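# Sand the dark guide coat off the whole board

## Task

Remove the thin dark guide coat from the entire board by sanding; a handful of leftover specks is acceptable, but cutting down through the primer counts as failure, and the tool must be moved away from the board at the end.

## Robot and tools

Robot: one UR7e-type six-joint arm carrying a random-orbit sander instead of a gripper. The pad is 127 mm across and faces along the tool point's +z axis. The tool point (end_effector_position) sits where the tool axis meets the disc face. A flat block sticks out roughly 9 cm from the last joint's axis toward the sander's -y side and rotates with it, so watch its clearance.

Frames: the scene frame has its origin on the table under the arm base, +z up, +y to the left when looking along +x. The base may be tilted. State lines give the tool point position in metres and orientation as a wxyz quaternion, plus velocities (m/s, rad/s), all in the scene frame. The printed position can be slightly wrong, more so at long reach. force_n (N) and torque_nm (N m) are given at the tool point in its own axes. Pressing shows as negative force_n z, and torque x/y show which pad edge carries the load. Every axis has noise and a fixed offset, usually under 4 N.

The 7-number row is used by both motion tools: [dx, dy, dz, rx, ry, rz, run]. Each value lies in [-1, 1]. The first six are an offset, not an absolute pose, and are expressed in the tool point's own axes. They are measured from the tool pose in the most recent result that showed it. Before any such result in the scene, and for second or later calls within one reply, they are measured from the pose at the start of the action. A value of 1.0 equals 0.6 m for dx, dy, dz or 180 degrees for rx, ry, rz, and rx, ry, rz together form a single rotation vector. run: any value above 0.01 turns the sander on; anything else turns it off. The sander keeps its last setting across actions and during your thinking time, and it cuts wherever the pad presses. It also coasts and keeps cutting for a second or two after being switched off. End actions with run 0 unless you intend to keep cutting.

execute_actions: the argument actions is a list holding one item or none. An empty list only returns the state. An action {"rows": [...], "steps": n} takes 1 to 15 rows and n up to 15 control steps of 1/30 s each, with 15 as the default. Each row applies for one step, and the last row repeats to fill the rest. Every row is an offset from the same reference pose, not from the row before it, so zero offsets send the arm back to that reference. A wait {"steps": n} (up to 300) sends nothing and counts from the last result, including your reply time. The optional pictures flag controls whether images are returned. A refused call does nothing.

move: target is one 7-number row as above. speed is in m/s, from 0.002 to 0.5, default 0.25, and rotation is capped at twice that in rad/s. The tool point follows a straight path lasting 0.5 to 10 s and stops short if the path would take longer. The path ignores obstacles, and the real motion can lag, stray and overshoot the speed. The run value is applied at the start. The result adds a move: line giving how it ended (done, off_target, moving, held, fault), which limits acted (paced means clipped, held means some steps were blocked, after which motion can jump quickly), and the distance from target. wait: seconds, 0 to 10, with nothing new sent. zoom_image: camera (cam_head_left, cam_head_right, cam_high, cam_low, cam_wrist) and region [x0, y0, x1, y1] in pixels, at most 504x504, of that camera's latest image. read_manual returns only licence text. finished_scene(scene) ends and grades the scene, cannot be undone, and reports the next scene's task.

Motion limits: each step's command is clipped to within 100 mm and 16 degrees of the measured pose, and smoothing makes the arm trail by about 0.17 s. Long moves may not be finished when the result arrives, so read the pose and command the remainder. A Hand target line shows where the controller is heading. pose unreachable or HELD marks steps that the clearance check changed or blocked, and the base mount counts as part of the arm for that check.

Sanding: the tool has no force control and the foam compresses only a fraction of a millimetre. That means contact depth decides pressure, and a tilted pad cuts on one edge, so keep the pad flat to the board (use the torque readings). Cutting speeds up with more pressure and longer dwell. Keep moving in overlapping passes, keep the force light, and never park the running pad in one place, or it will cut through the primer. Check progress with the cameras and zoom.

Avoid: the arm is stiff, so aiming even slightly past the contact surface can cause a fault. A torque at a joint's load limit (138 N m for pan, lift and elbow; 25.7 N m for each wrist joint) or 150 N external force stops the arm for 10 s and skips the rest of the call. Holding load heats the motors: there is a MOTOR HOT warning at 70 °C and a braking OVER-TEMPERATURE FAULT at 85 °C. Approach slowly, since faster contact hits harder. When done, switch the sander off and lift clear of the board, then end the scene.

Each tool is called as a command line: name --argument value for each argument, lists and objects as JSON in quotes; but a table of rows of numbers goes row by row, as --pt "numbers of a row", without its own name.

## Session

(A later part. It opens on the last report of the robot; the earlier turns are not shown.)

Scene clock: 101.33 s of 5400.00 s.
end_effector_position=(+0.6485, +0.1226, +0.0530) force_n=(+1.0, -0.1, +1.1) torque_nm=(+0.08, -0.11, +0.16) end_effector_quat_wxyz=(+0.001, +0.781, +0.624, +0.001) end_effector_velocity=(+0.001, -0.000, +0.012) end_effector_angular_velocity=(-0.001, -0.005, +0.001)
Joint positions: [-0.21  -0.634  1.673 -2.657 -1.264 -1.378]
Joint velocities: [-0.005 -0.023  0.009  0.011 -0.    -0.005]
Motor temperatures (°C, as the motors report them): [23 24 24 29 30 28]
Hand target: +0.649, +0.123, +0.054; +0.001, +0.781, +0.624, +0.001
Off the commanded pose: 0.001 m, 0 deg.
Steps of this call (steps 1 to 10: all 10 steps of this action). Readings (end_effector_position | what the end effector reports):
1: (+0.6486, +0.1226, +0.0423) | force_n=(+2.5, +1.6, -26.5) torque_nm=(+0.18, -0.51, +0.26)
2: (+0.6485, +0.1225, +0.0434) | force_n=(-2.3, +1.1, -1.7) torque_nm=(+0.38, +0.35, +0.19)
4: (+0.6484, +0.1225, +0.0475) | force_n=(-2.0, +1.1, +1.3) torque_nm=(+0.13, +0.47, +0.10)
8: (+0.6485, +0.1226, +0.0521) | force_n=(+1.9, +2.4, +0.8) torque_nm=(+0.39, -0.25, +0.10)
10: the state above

move --target '[-0.075,-0.02,0.0117,0,0,0,0]' --speed 0.15

move --target '[0,0,0.0062,0,0,0,1]' --speed 0.01

move --target '[-0.275,0.02,0,0,0,0,1]' --speed 0.055

move --target '[0,-0.575,-0.001,0,0,0,1]' --speed 0.045

move --target '[0,0.3,-0.4,0,0,0,0]' --speed 0.3

Scene clock: 109.33 s of 5400.00 s.
end_effector_position=(+0.6269, +0.0817, +0.0461) force_n=(-0.6, +1.3, +2.1) torque_nm=(+0.22, +0.15, +0.07) end_effector_quat_wxyz=(+0.001, +0.781, +0.624, +0.001) end_effector_velocity=(-0.000, -0.002, -0.000) end_effector_angular_velocity=(-0.001, -0.001, +0.001)
Joint positions: [-0.27  -0.626  1.747 -2.721 -1.261 -1.442]
Joint velocities: [-0.004  0.001  0.003 -0.004 -0.001 -0.004]
Motor temperatures (°C, as the motors report them): [23 24 24 29 30 28]
Hand target: +0.627, +0.081, +0.046; +0.001, +0.781, +0.624, +0.001
Off the commanded pose: 0.000 m, 0 deg.
move: done

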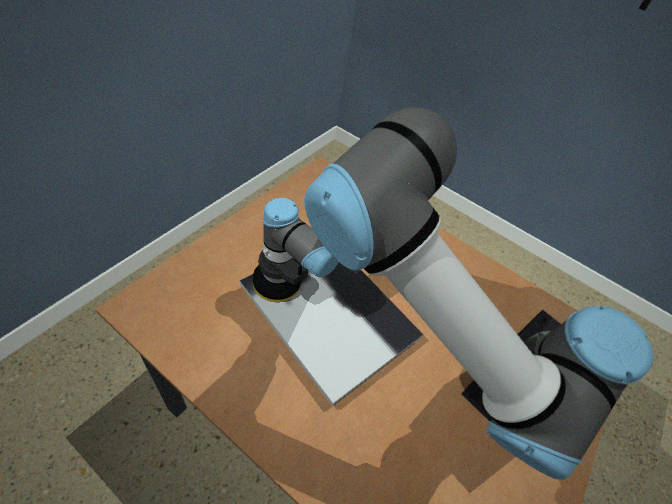

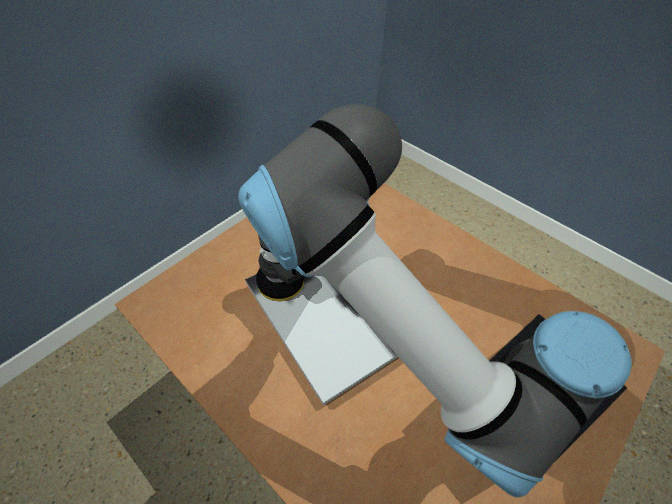

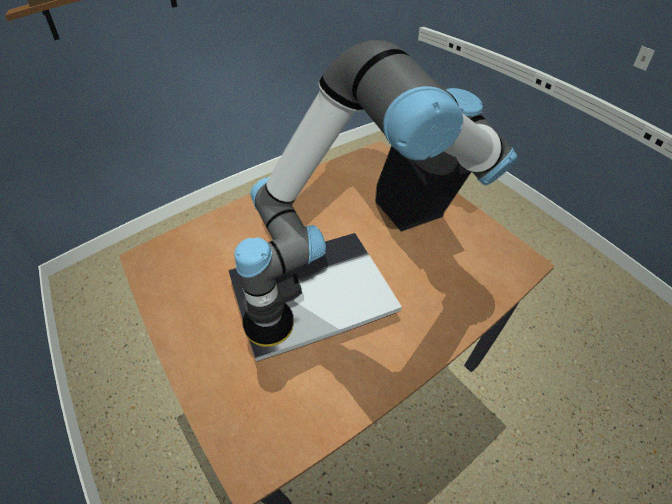

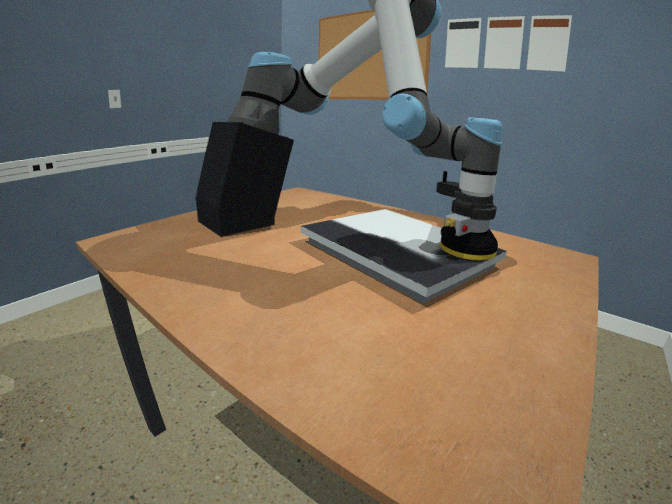

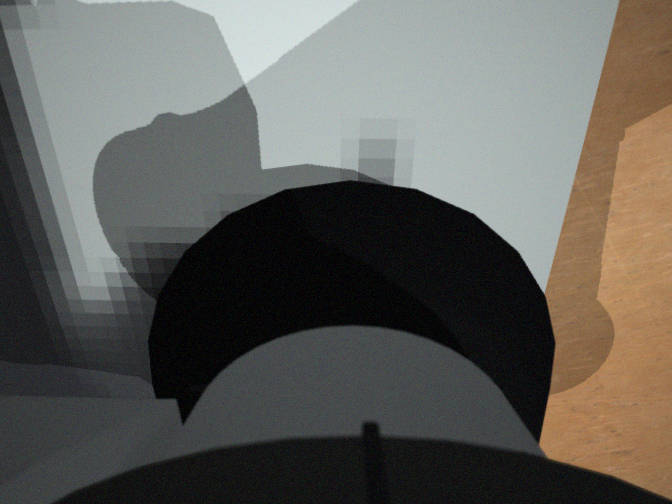

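Scene clock: 110.03 s of 5400.00 s.
end_effector_position=(+0.6271, +0.0817, +0.0427) force_n=(+0.3, +1.6, -18.0) torque_nm=(+0.09, +0.11, +0.21) end_effector_quat_wxyz=(+0.001, +0.781, +0.624, +0.001) end_effector_velocity=(+0.001, +0.000, -0.001) end_effector_angular_velocity=(-0.000, -0.001, -0.000)
Joint positions: [-0.268 -0.618  1.744 -2.726 -1.261 -1.44 ]
Joint velocities: [ 0.001  0.003 -0.004 -0.001 -0.     0.002]
Motor temperatures (°C, as the motors report them): [23 24 24 29 30 28]
Hand target: +0.627, +0.082, +0.042; +0.001, +0.781, +0.624, +0.001
Off the commanded pose: 0.000 m, 0 deg.
move: done

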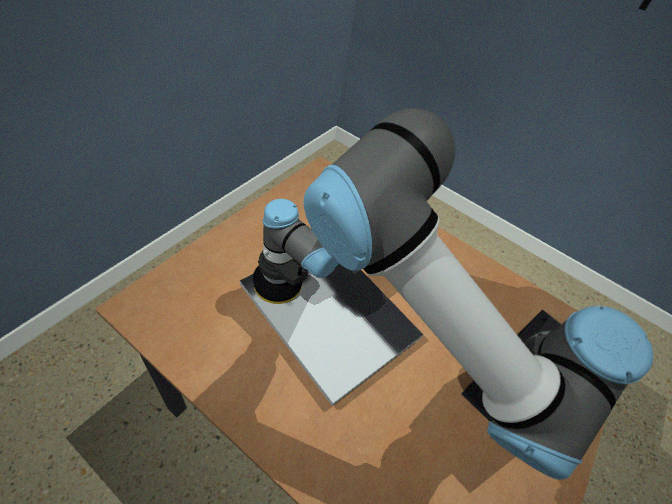

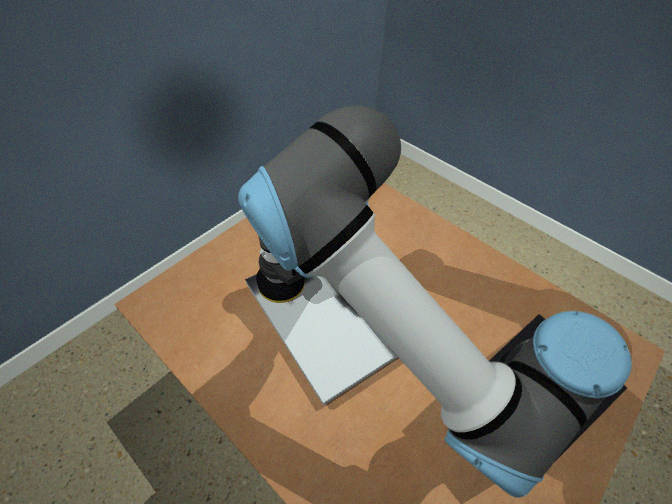

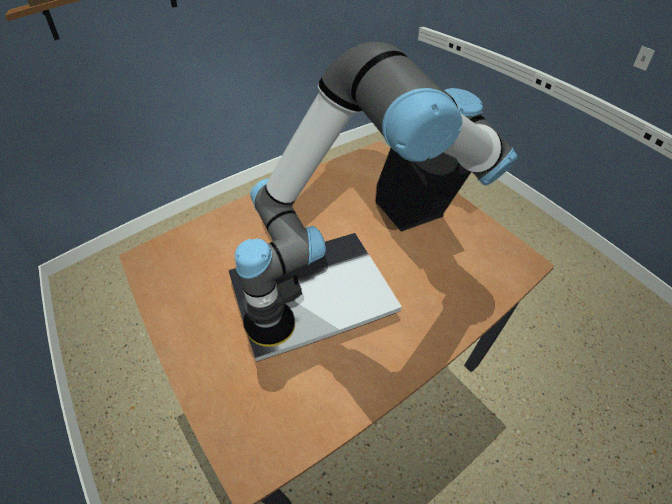

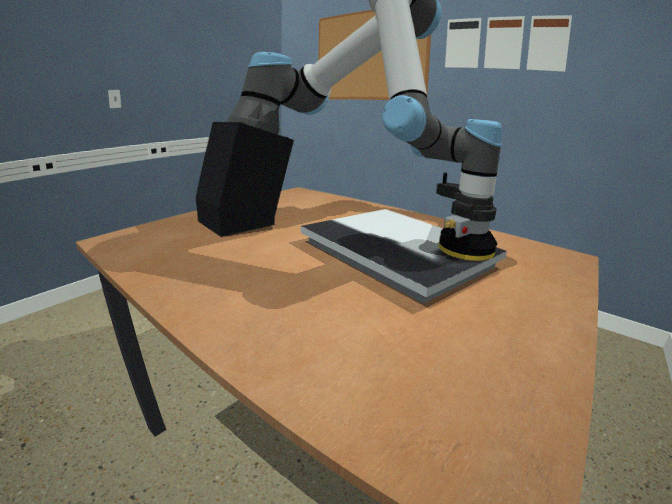

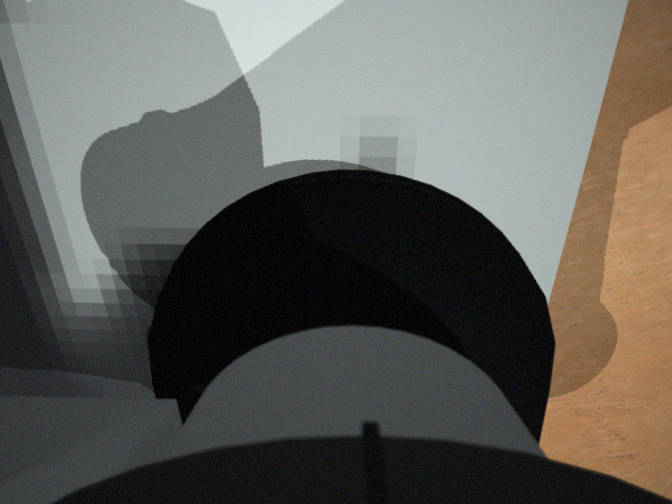

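Scene clock: 113.70 s of 5400.00 s.
end_effector_position=(+0.6021, -0.0813, +0.0425) force_n=(+2.0, +4.1, -19.4) torque_nm=(+0.40, -0.14, +0.12) end_effector_quat_wxyz=(+0.001, +0.781, +0.624, +0.001) end_effector_velocity=(-0.000, -0.002, +0.000) end_effector_angular_velocity=(-0.000, -0.001, -0.000)
Joint positions: [-0.529 -0.545  1.78  -2.752 -1.264 -1.713]
Joint velocities: [-0.003  0.002 -0.001 -0.    -0.    -0.003]
Motor temperatures (°C, as the motors report them): [23 24 24 29 30 28]
Hand target: +0.602, -0.082, +0.043; +0.001, +0.781, +0.624, +0.001
Off the commanded pose: 0.001 m, 0 deg.
move: done

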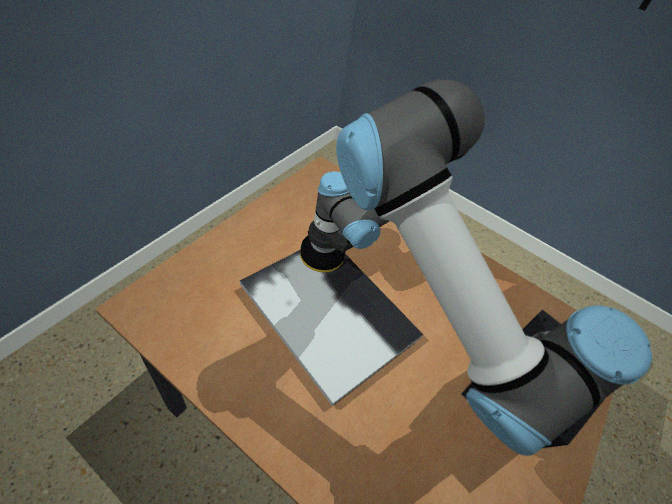

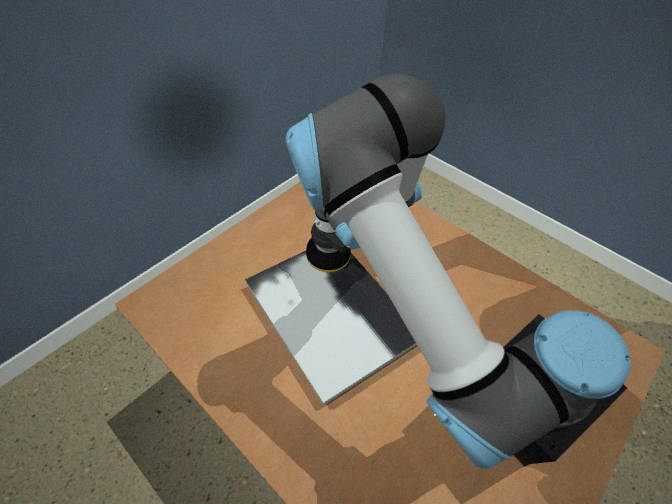

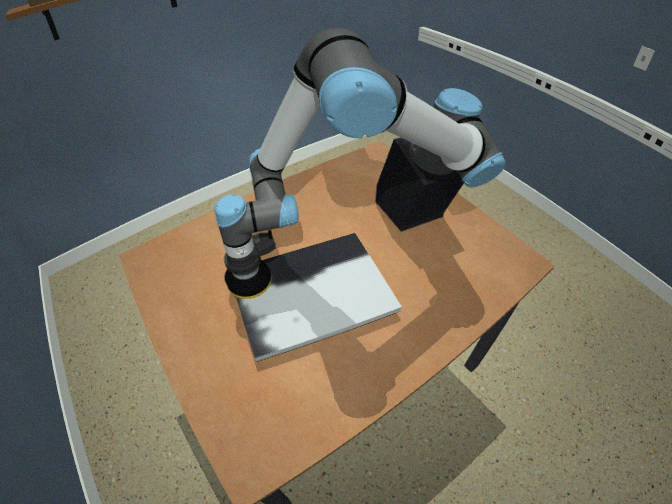

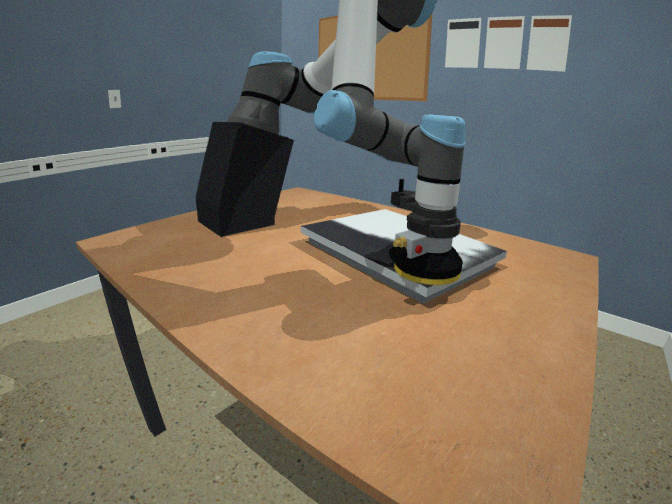

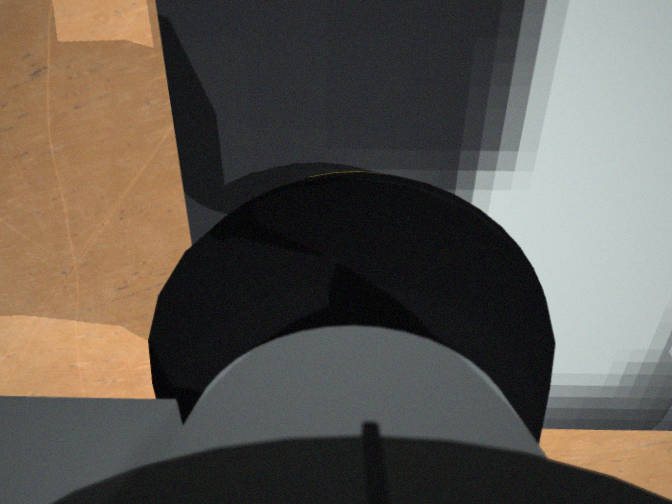

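Scene clock: 121.83 s of 5400.00 s.
end_effector_position=(+0.2810, -0.0079, +0.0422) force_n=(-2.1, +2.0, -33.9) torque_nm=(-0.39, +0.67, +0.19) end_effector_quat_wxyz=(-0.000, +0.781, +0.624, +0.001) end_effector_velocity=(-0.000, +0.001, +0.000) end_effector_angular_velocity=(+0.001, +0.001, +0.000)
Joint positions: [-0.7   -0.405  2.643 -3.701 -1.278 -1.892]
Joint velocities: [ 0.001 -0.001  0.001  0.001  0.001  0.   ]
Motor temperatures (°C, as the motors report them): [23 24 24 29 30 28]
Hand target: +0.281, -0.008, +0.042; -0.000, +0.781, +0.624, +0.001
Off the commanded pose: 0.016 m, 0 deg.
move: held; limits=held; held on 12 of 237 steps, including the last
pose unreachable: on one or more control steps of this call an arm could not follow its commanded pose, so it was not sent that pose on those steps. On the call's last step it was still not sent that pose. It may still have moved: this result reports where it is.
cause: the commanded pose would bring two parts of the arm too close to each other (joints 1 (shoulder pan) to 3 (elbow) lie between them).

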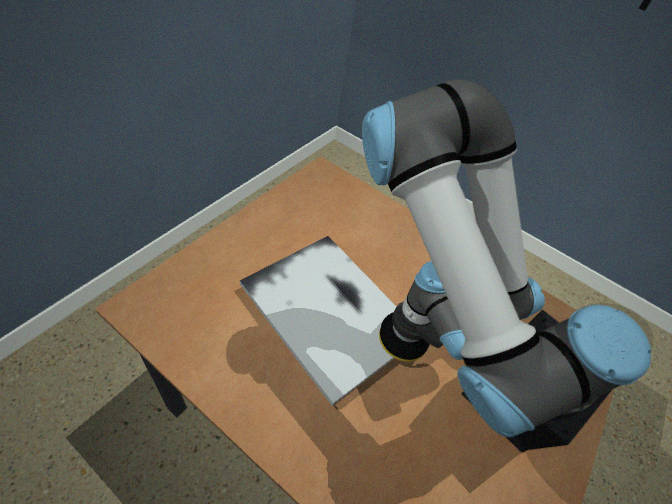

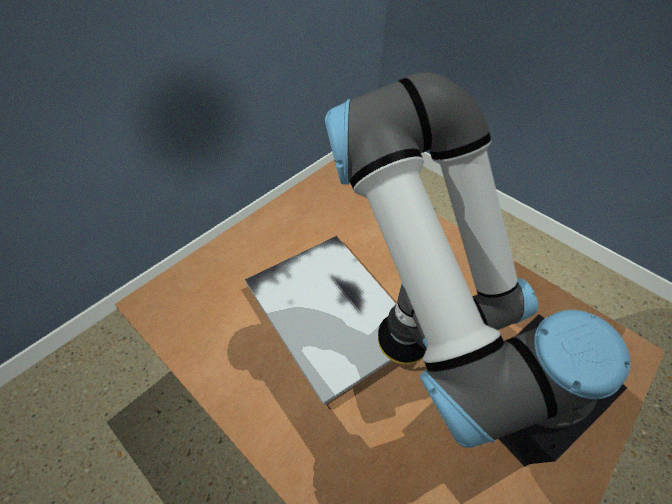

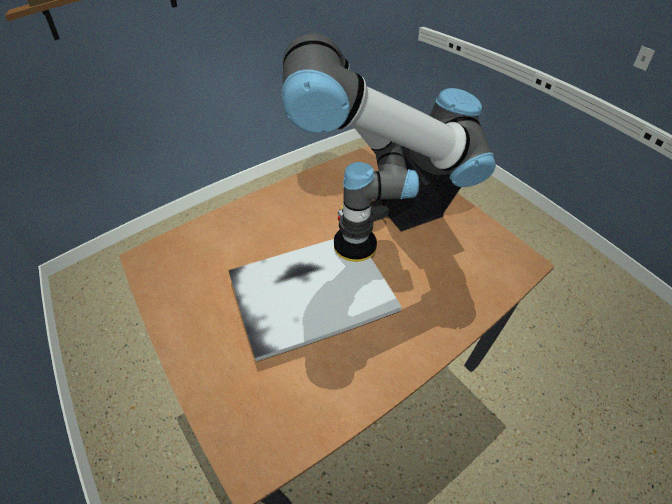

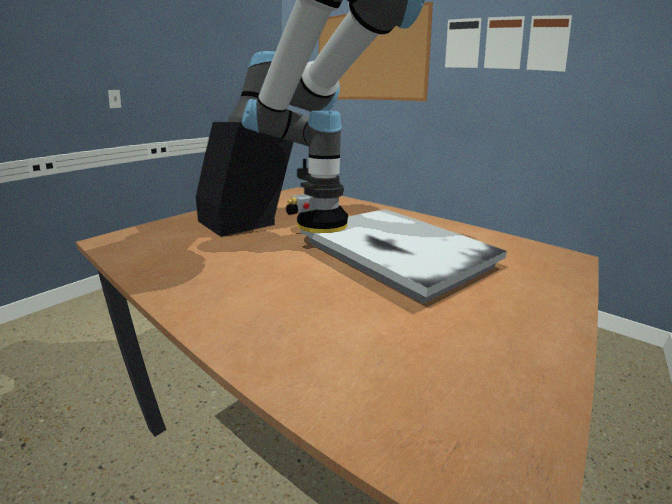

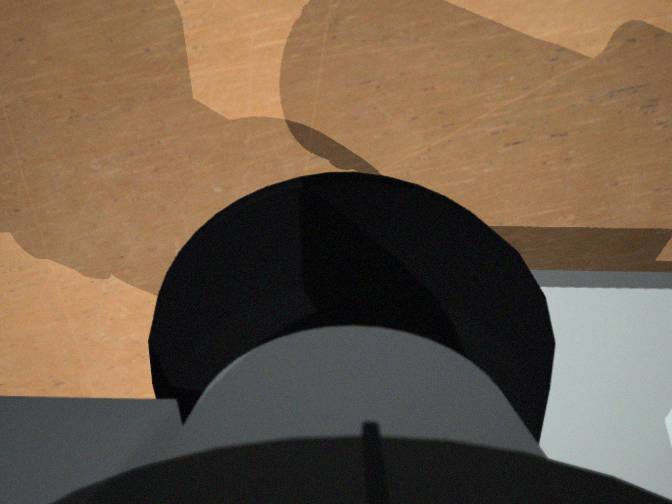

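Scene clock: 128.20 s of 5400.00 s.
end_effector_position=(+0.4476, -0.0465, +0.2651) force_n=(+1.4, +0.0, +0.3) torque_nm=(+0.13, -0.01, +0.15) end_effector_quat_wxyz=(+0.033, +0.781, +0.623, +0.019) end_effector_velocity=(+0.012, -0.001, +0.024) end_effector_angular_velocity=(+0.028, +0.070, +0.000)
Joint positions: [-0.737 -1.277  2.344 -2.595 -1.269 -1.907]
Joint velocities: [ 0.003 -0.04  -0.098  0.215 -0.013 -0.02 ]
Motor temperatures (°C, as the motors report them): [23 24 24 29 30 28]
Hand target: +0.449, -0.047, +0.269; +0.027, +0.781, +0.623, +0.016
Off the commanded pose: 0.019 m, 4 deg.
move: moving (no rest 5 s after the path's end); limits=paced

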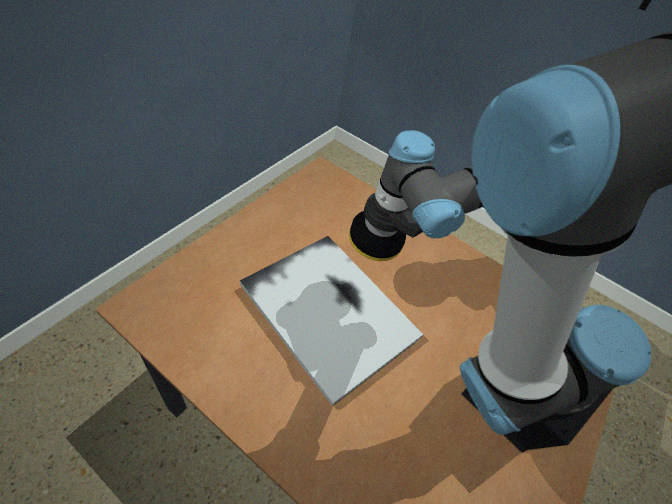

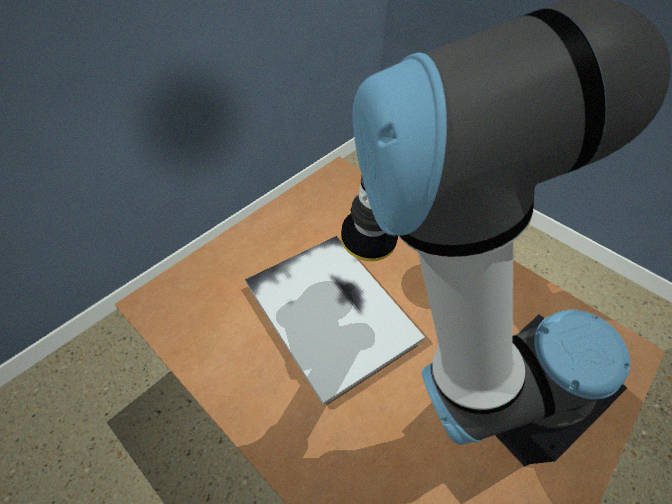

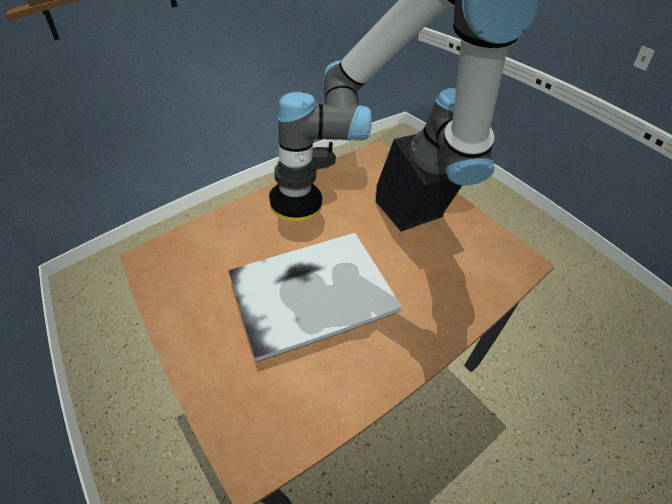

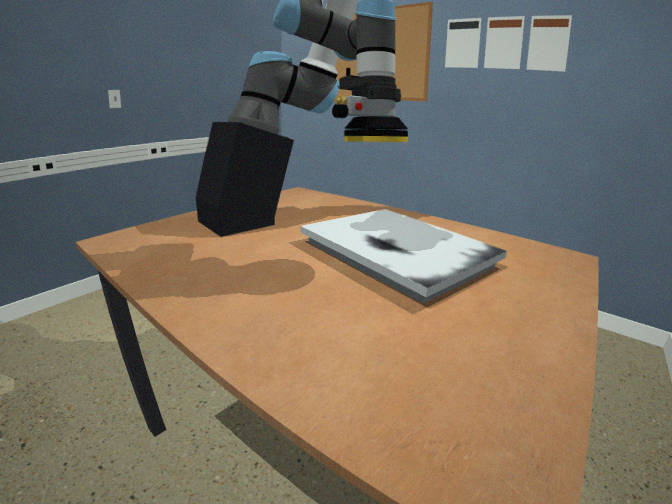

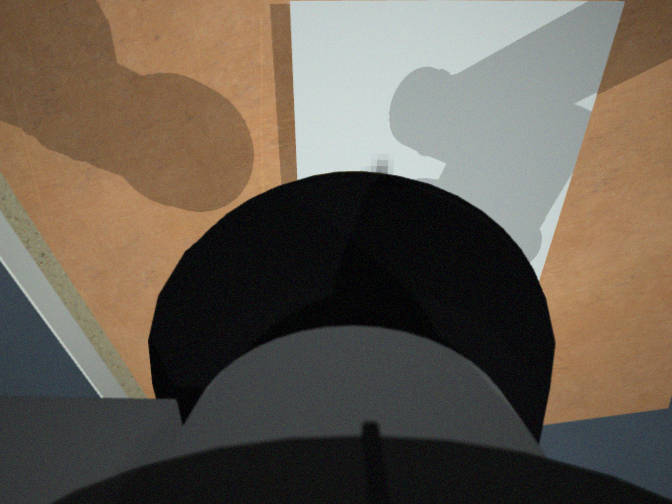

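execute_actions --actions '[]' --pictures false

zoom_image --camera "cam_high" --region '[215,220,415,370]'

Scene clock: 131.73 s of 5400.00 s.
end_effector_position=(+0.4558, -0.0479, +0.2822) force_n=(+0.2, +0.6, -1.6) torque_nm=(+0.18, +0.03, +0.14) end_effector_quat_wxyz=(+0.000, +0.781, +0.624, +0.001) end_effector_velocity=(-0.001, +0.000, -0.000) end_effector_angular_velocity=(+0.001, +0.002, -0.001)
Joint positions: [-0.735 -1.295  2.259 -2.417 -1.281 -1.928]
Joint velocities: [-0.    -0.     0.002  0.001 -0.     0.   ]
Motor temperatures (°C, as the motors report them): [23 24 24 29 30 28]
Hand target: +0.456, -0.048, +0.282; +0.000, +0.781, +0.624, +0.001
Off the commanded pose: 0.000 m, 0 deg.
Steps of this call (steps 1 to 106: nothing new was sent). Readings (end_effector_position | what the end effector reports):
1: (+0.4480, -0.0466, +0.2659) | force_n=(-0.6, +0.2, -1.5) torque_nm=(+0.15, +0.20, +0.13)
2: (+0.4484, -0.0466, +0.2667) | force_n=(-0.7, +0.0, +1.4) torque_nm=(+0.12, +0.16, +0.17)
4: (+0.4491, -0.0467, +0.2683) | force_n=(-0.7, +0.3, -0.3) torque_nm=(+0.09, +0.14, +0.08)
8: (+0.4506, -0.0470, +0.2714) | force_n=(-0.5, +1.3, +2.0) torque_nm=(+0.21, +0.13, +0.23)
106: the state above

Region (215, 220, 415, 370) of cam_high's 672x504 image, scaled by 2.520, with more detail than that image has; it fills the top 378 rows of this view, and the rest is white.

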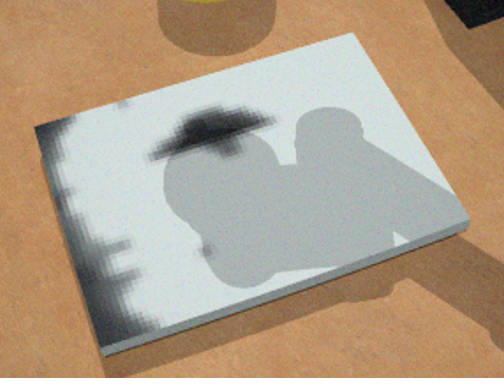

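move --target '[0.074,-0.221,0.393,0,0,0,0]' --speed 0.25

move --target '[0,0,0.0068,0,0,0,1]' --speed 0.01

move --target '[0,0.333,0.0008,0,0,0,1]' --speed 0.04

move --target '[-0.133,0.167,-0.0067,0,0,0,0]' --speed 0.1

Scene clock: 141.63 s of 5400.00 s.
end_effector_position=(+0.3371, +0.0247, +0.0466) force_n=(+0.8, +0.4, +0.1) torque_nm=(+0.06, -0.11, +0.12) end_effector_quat_wxyz=(+0.000, +0.781, +0.624, +0.001) end_effector_velocity=(-0.000, +0.000, -0.002) end_effector_angular_velocity=(-0.001, -0.005, -0.000)
Joint positions: [-0.52  -0.588  2.535 -3.465 -1.264 -1.704]
Joint velocities: [ 0.003  0.012 -0.001 -0.017  0.     0.005]
Motor temperatures (°C, as the motors report them): [23 24 24 29 30 28]
Hand target: +0.337, +0.025, +0.046; +0.000, +0.782, +0.624, +0.001
Off the commanded pose: 0.000 m, 0 deg.
move: done

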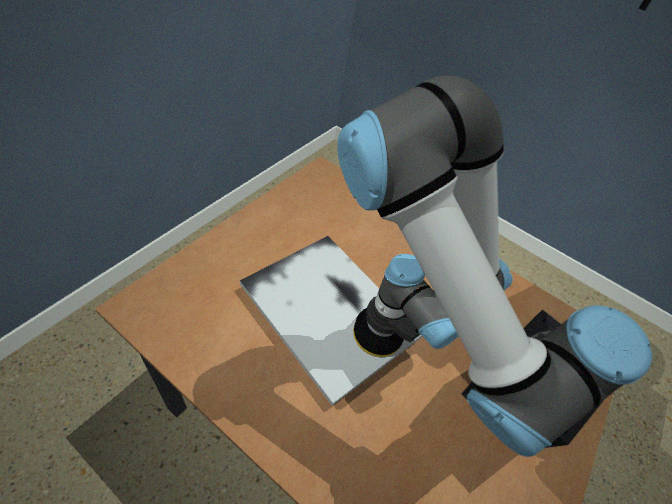

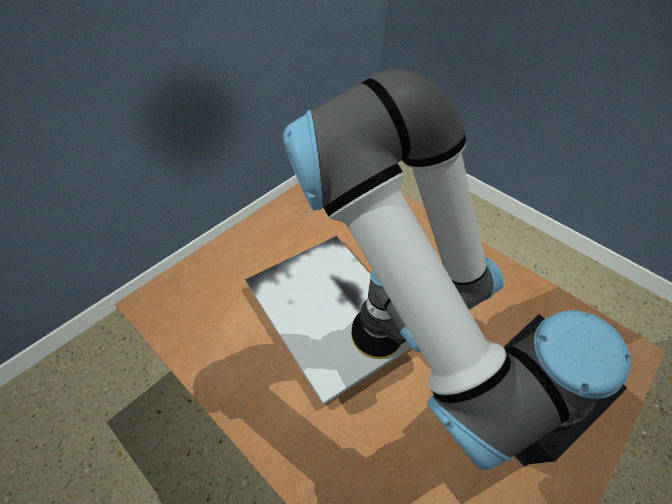

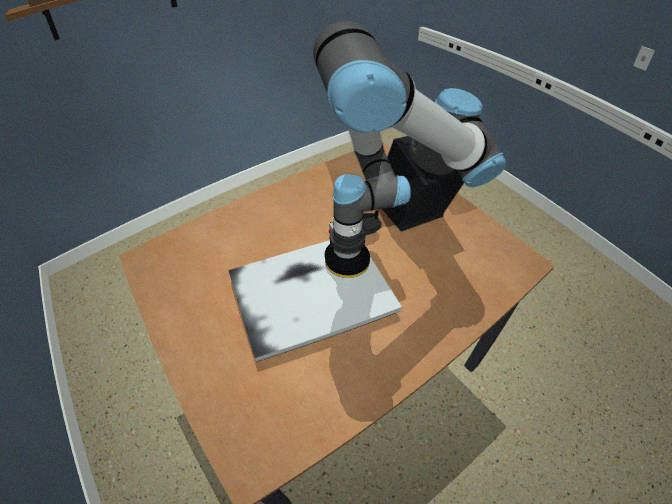

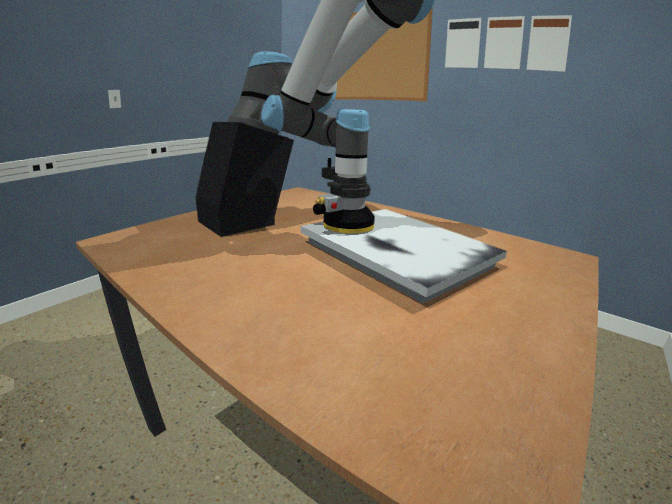

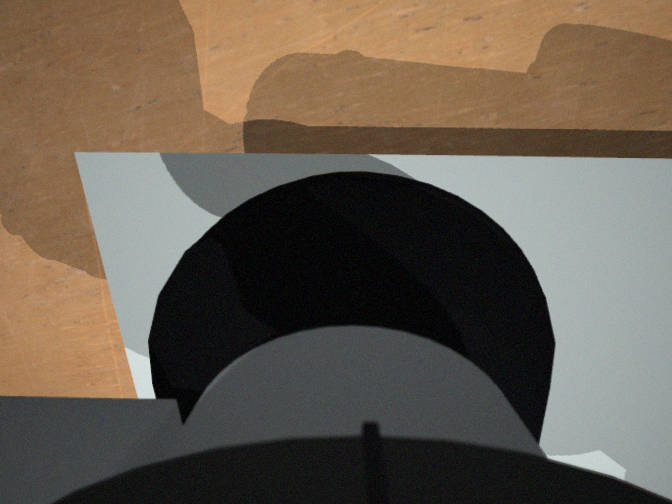

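Scene clock: 142.33 s of 5400.00 s.
end_effector_position=(+0.3371, +0.0247, +0.0428) force_n=(+0.5, +0.8, -15.9) torque_nm=(+0.50, +0.06, -0.02) end_effector_quat_wxyz=(+0.000, +0.781, +0.624, +0.001) end_effector_velocity=(-0.001, +0.000, -0.002) end_effector_angular_velocity=(+0.001, +0.002, -0.002)
Joint positions: [-0.516 -0.574  2.529 -3.475 -1.264 -1.7  ]
Joint velocities: [ 0.001  0.007 -0.001 -0.004  0.     0.002]
Motor temperatures (°C, as the motors report them): [23 24 24 29 30 28]
Hand target: +0.337, +0.025, +0.043; +0.000, +0.781, +0.624, +0.001
Off the commanded pose: 0.000 m, 0 deg.
move: done

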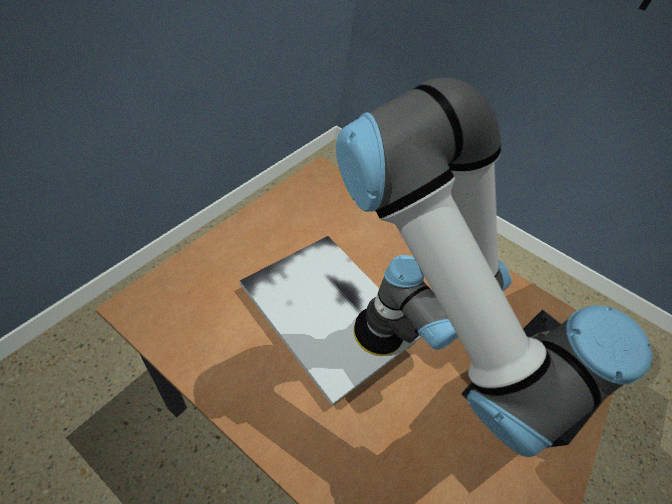

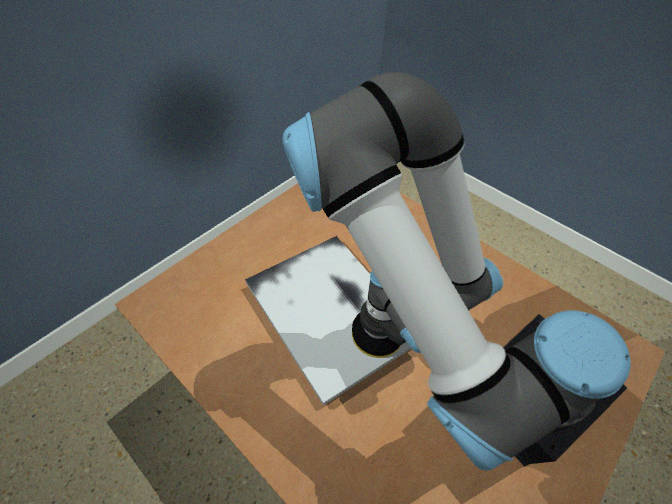

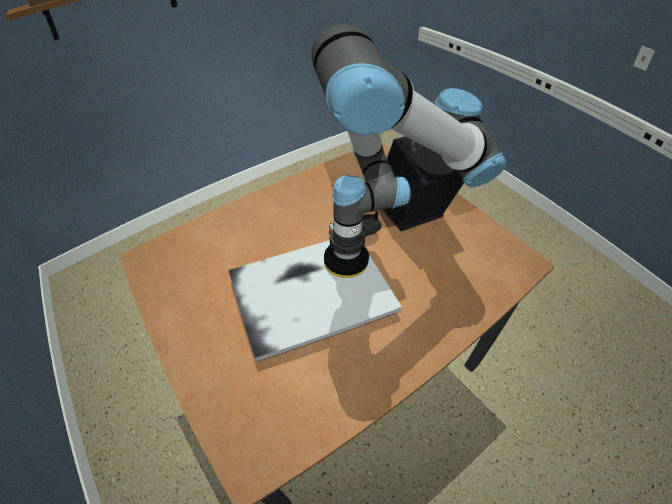

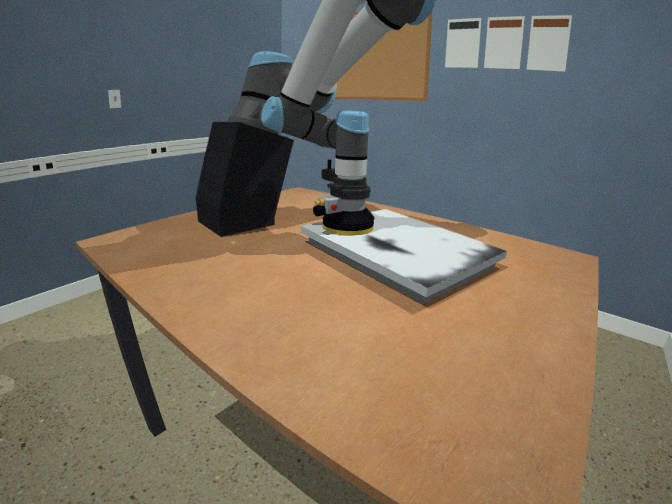

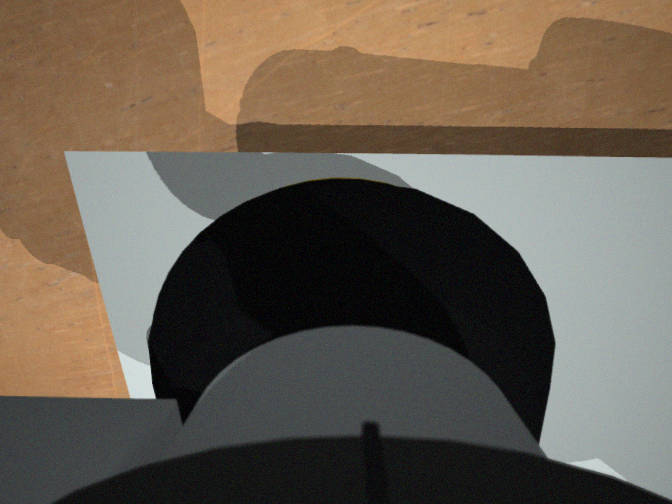

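Scene clock: 147.97 s of 5400.00 s.
end_effector_position=(+0.5317, -0.0199, +0.0425) force_n=(-2.0, +1.5, -25.6) torque_nm=(+0.14, +0.62, +0.13) end_effector_quat_wxyz=(+0.000, +0.781, +0.624, +0.001) end_effector_velocity=(+0.001, +0.000, -0.001) end_effector_angular_velocity=(+0.001, +0.003, -0.001)
Joint positions: [-0.468 -0.625  2.016 -2.926 -1.262 -1.65 ]
Joint velocities: [ 0.001  0.001 -0.005  0.006  0.001  0.001]
Motor temperatures (°C, as the motors report them): [23 24 24 29 30 28]
Hand target: +0.532, -0.020, +0.042; +0.000, +0.781, +0.624, +0.001
Off the commanded pose: 0.000 m, 0 deg.
move: done

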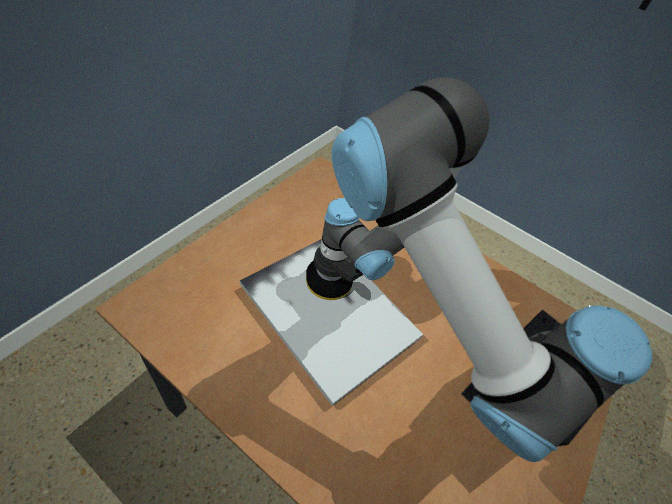

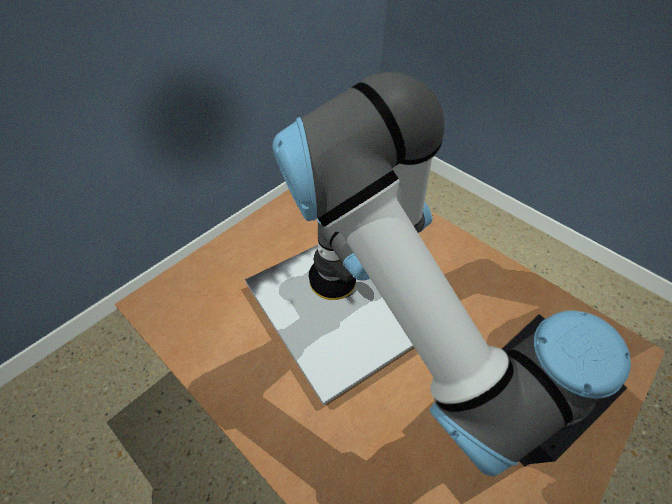

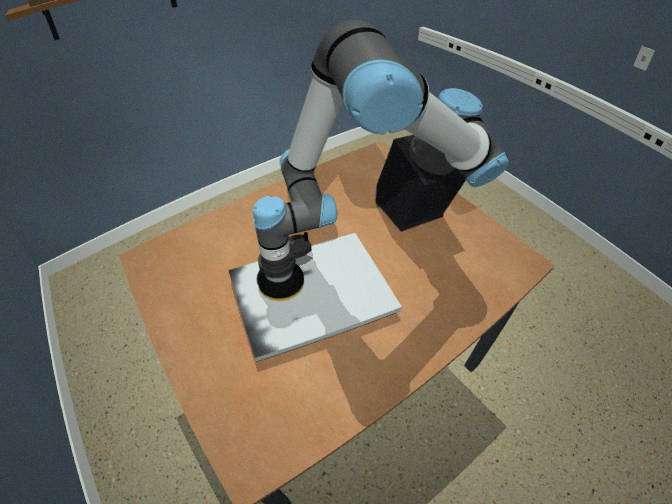

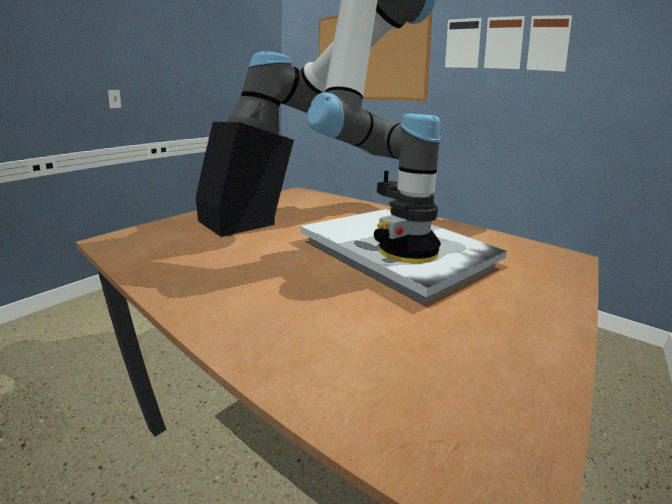

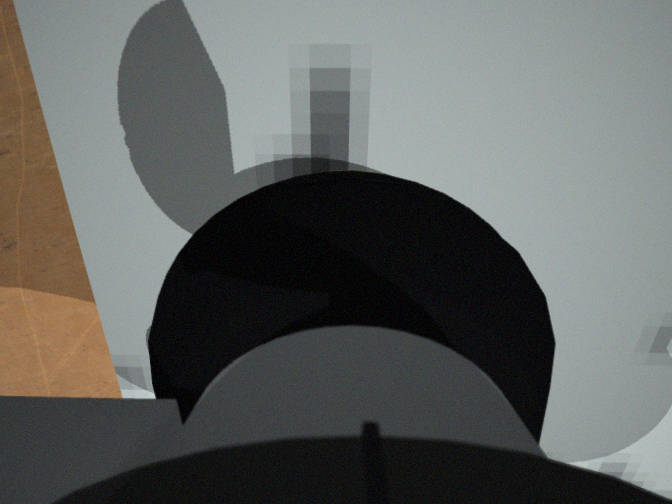

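Scene clock: 150.00 s of 5400.00 s.
end_effector_position=(+0.6117, -0.1197, +0.0467) force_n=(+0.8, -1.6, +0.6) torque_nm=(-0.18, -0.15, +0.12) end_effector_quat_wxyz=(+0.000, +0.781, +0.624, +0.001) end_effector_velocity=(+0.001, -0.002, -0.000) end_effector_angular_velocity=(+0.001, +0.001, -0.001)
Joint positions: [-0.581 -0.52   1.725 -2.704 -1.267 -1.768]
Joint velocities: [-0.002  0.003 -0.005  0.004 -0.    -0.001]
Motor temperatures (°C, as the motors report them): [23 24 24 29 30 28]
Hand target: +0.612, -0.120, +0.047; +0.000, +0.781, +0.624, +0.001
Off the commanded pose: 0.000 m, 0 deg.
move: done

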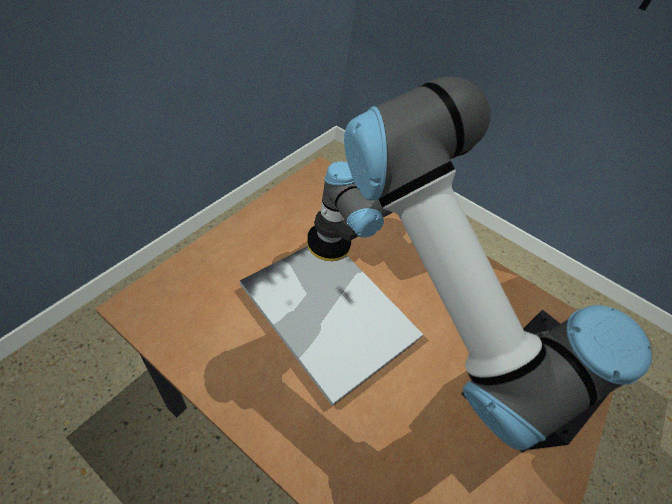

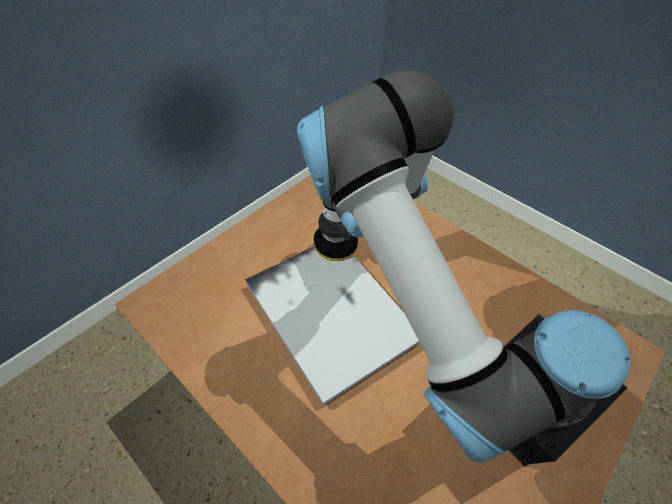

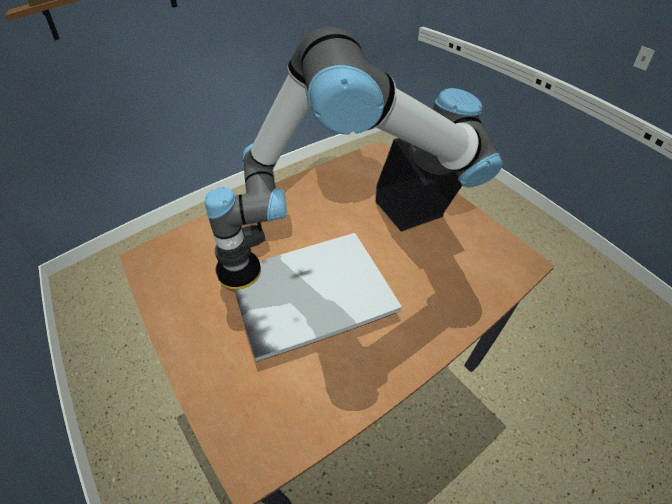

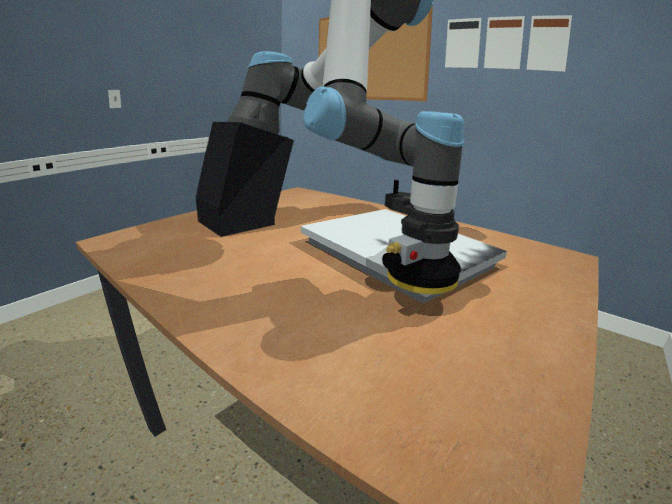

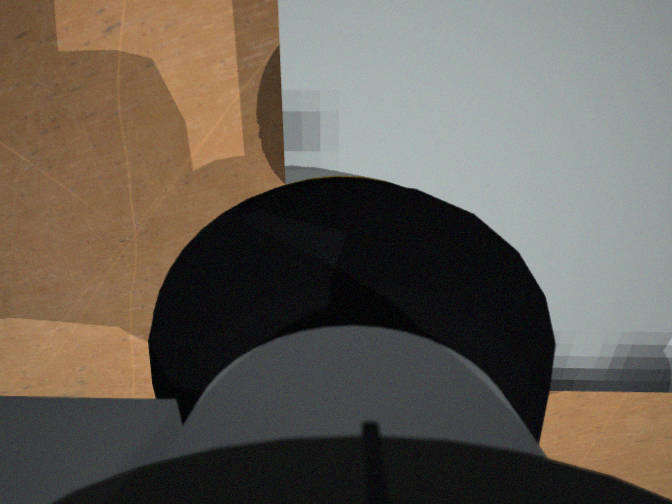

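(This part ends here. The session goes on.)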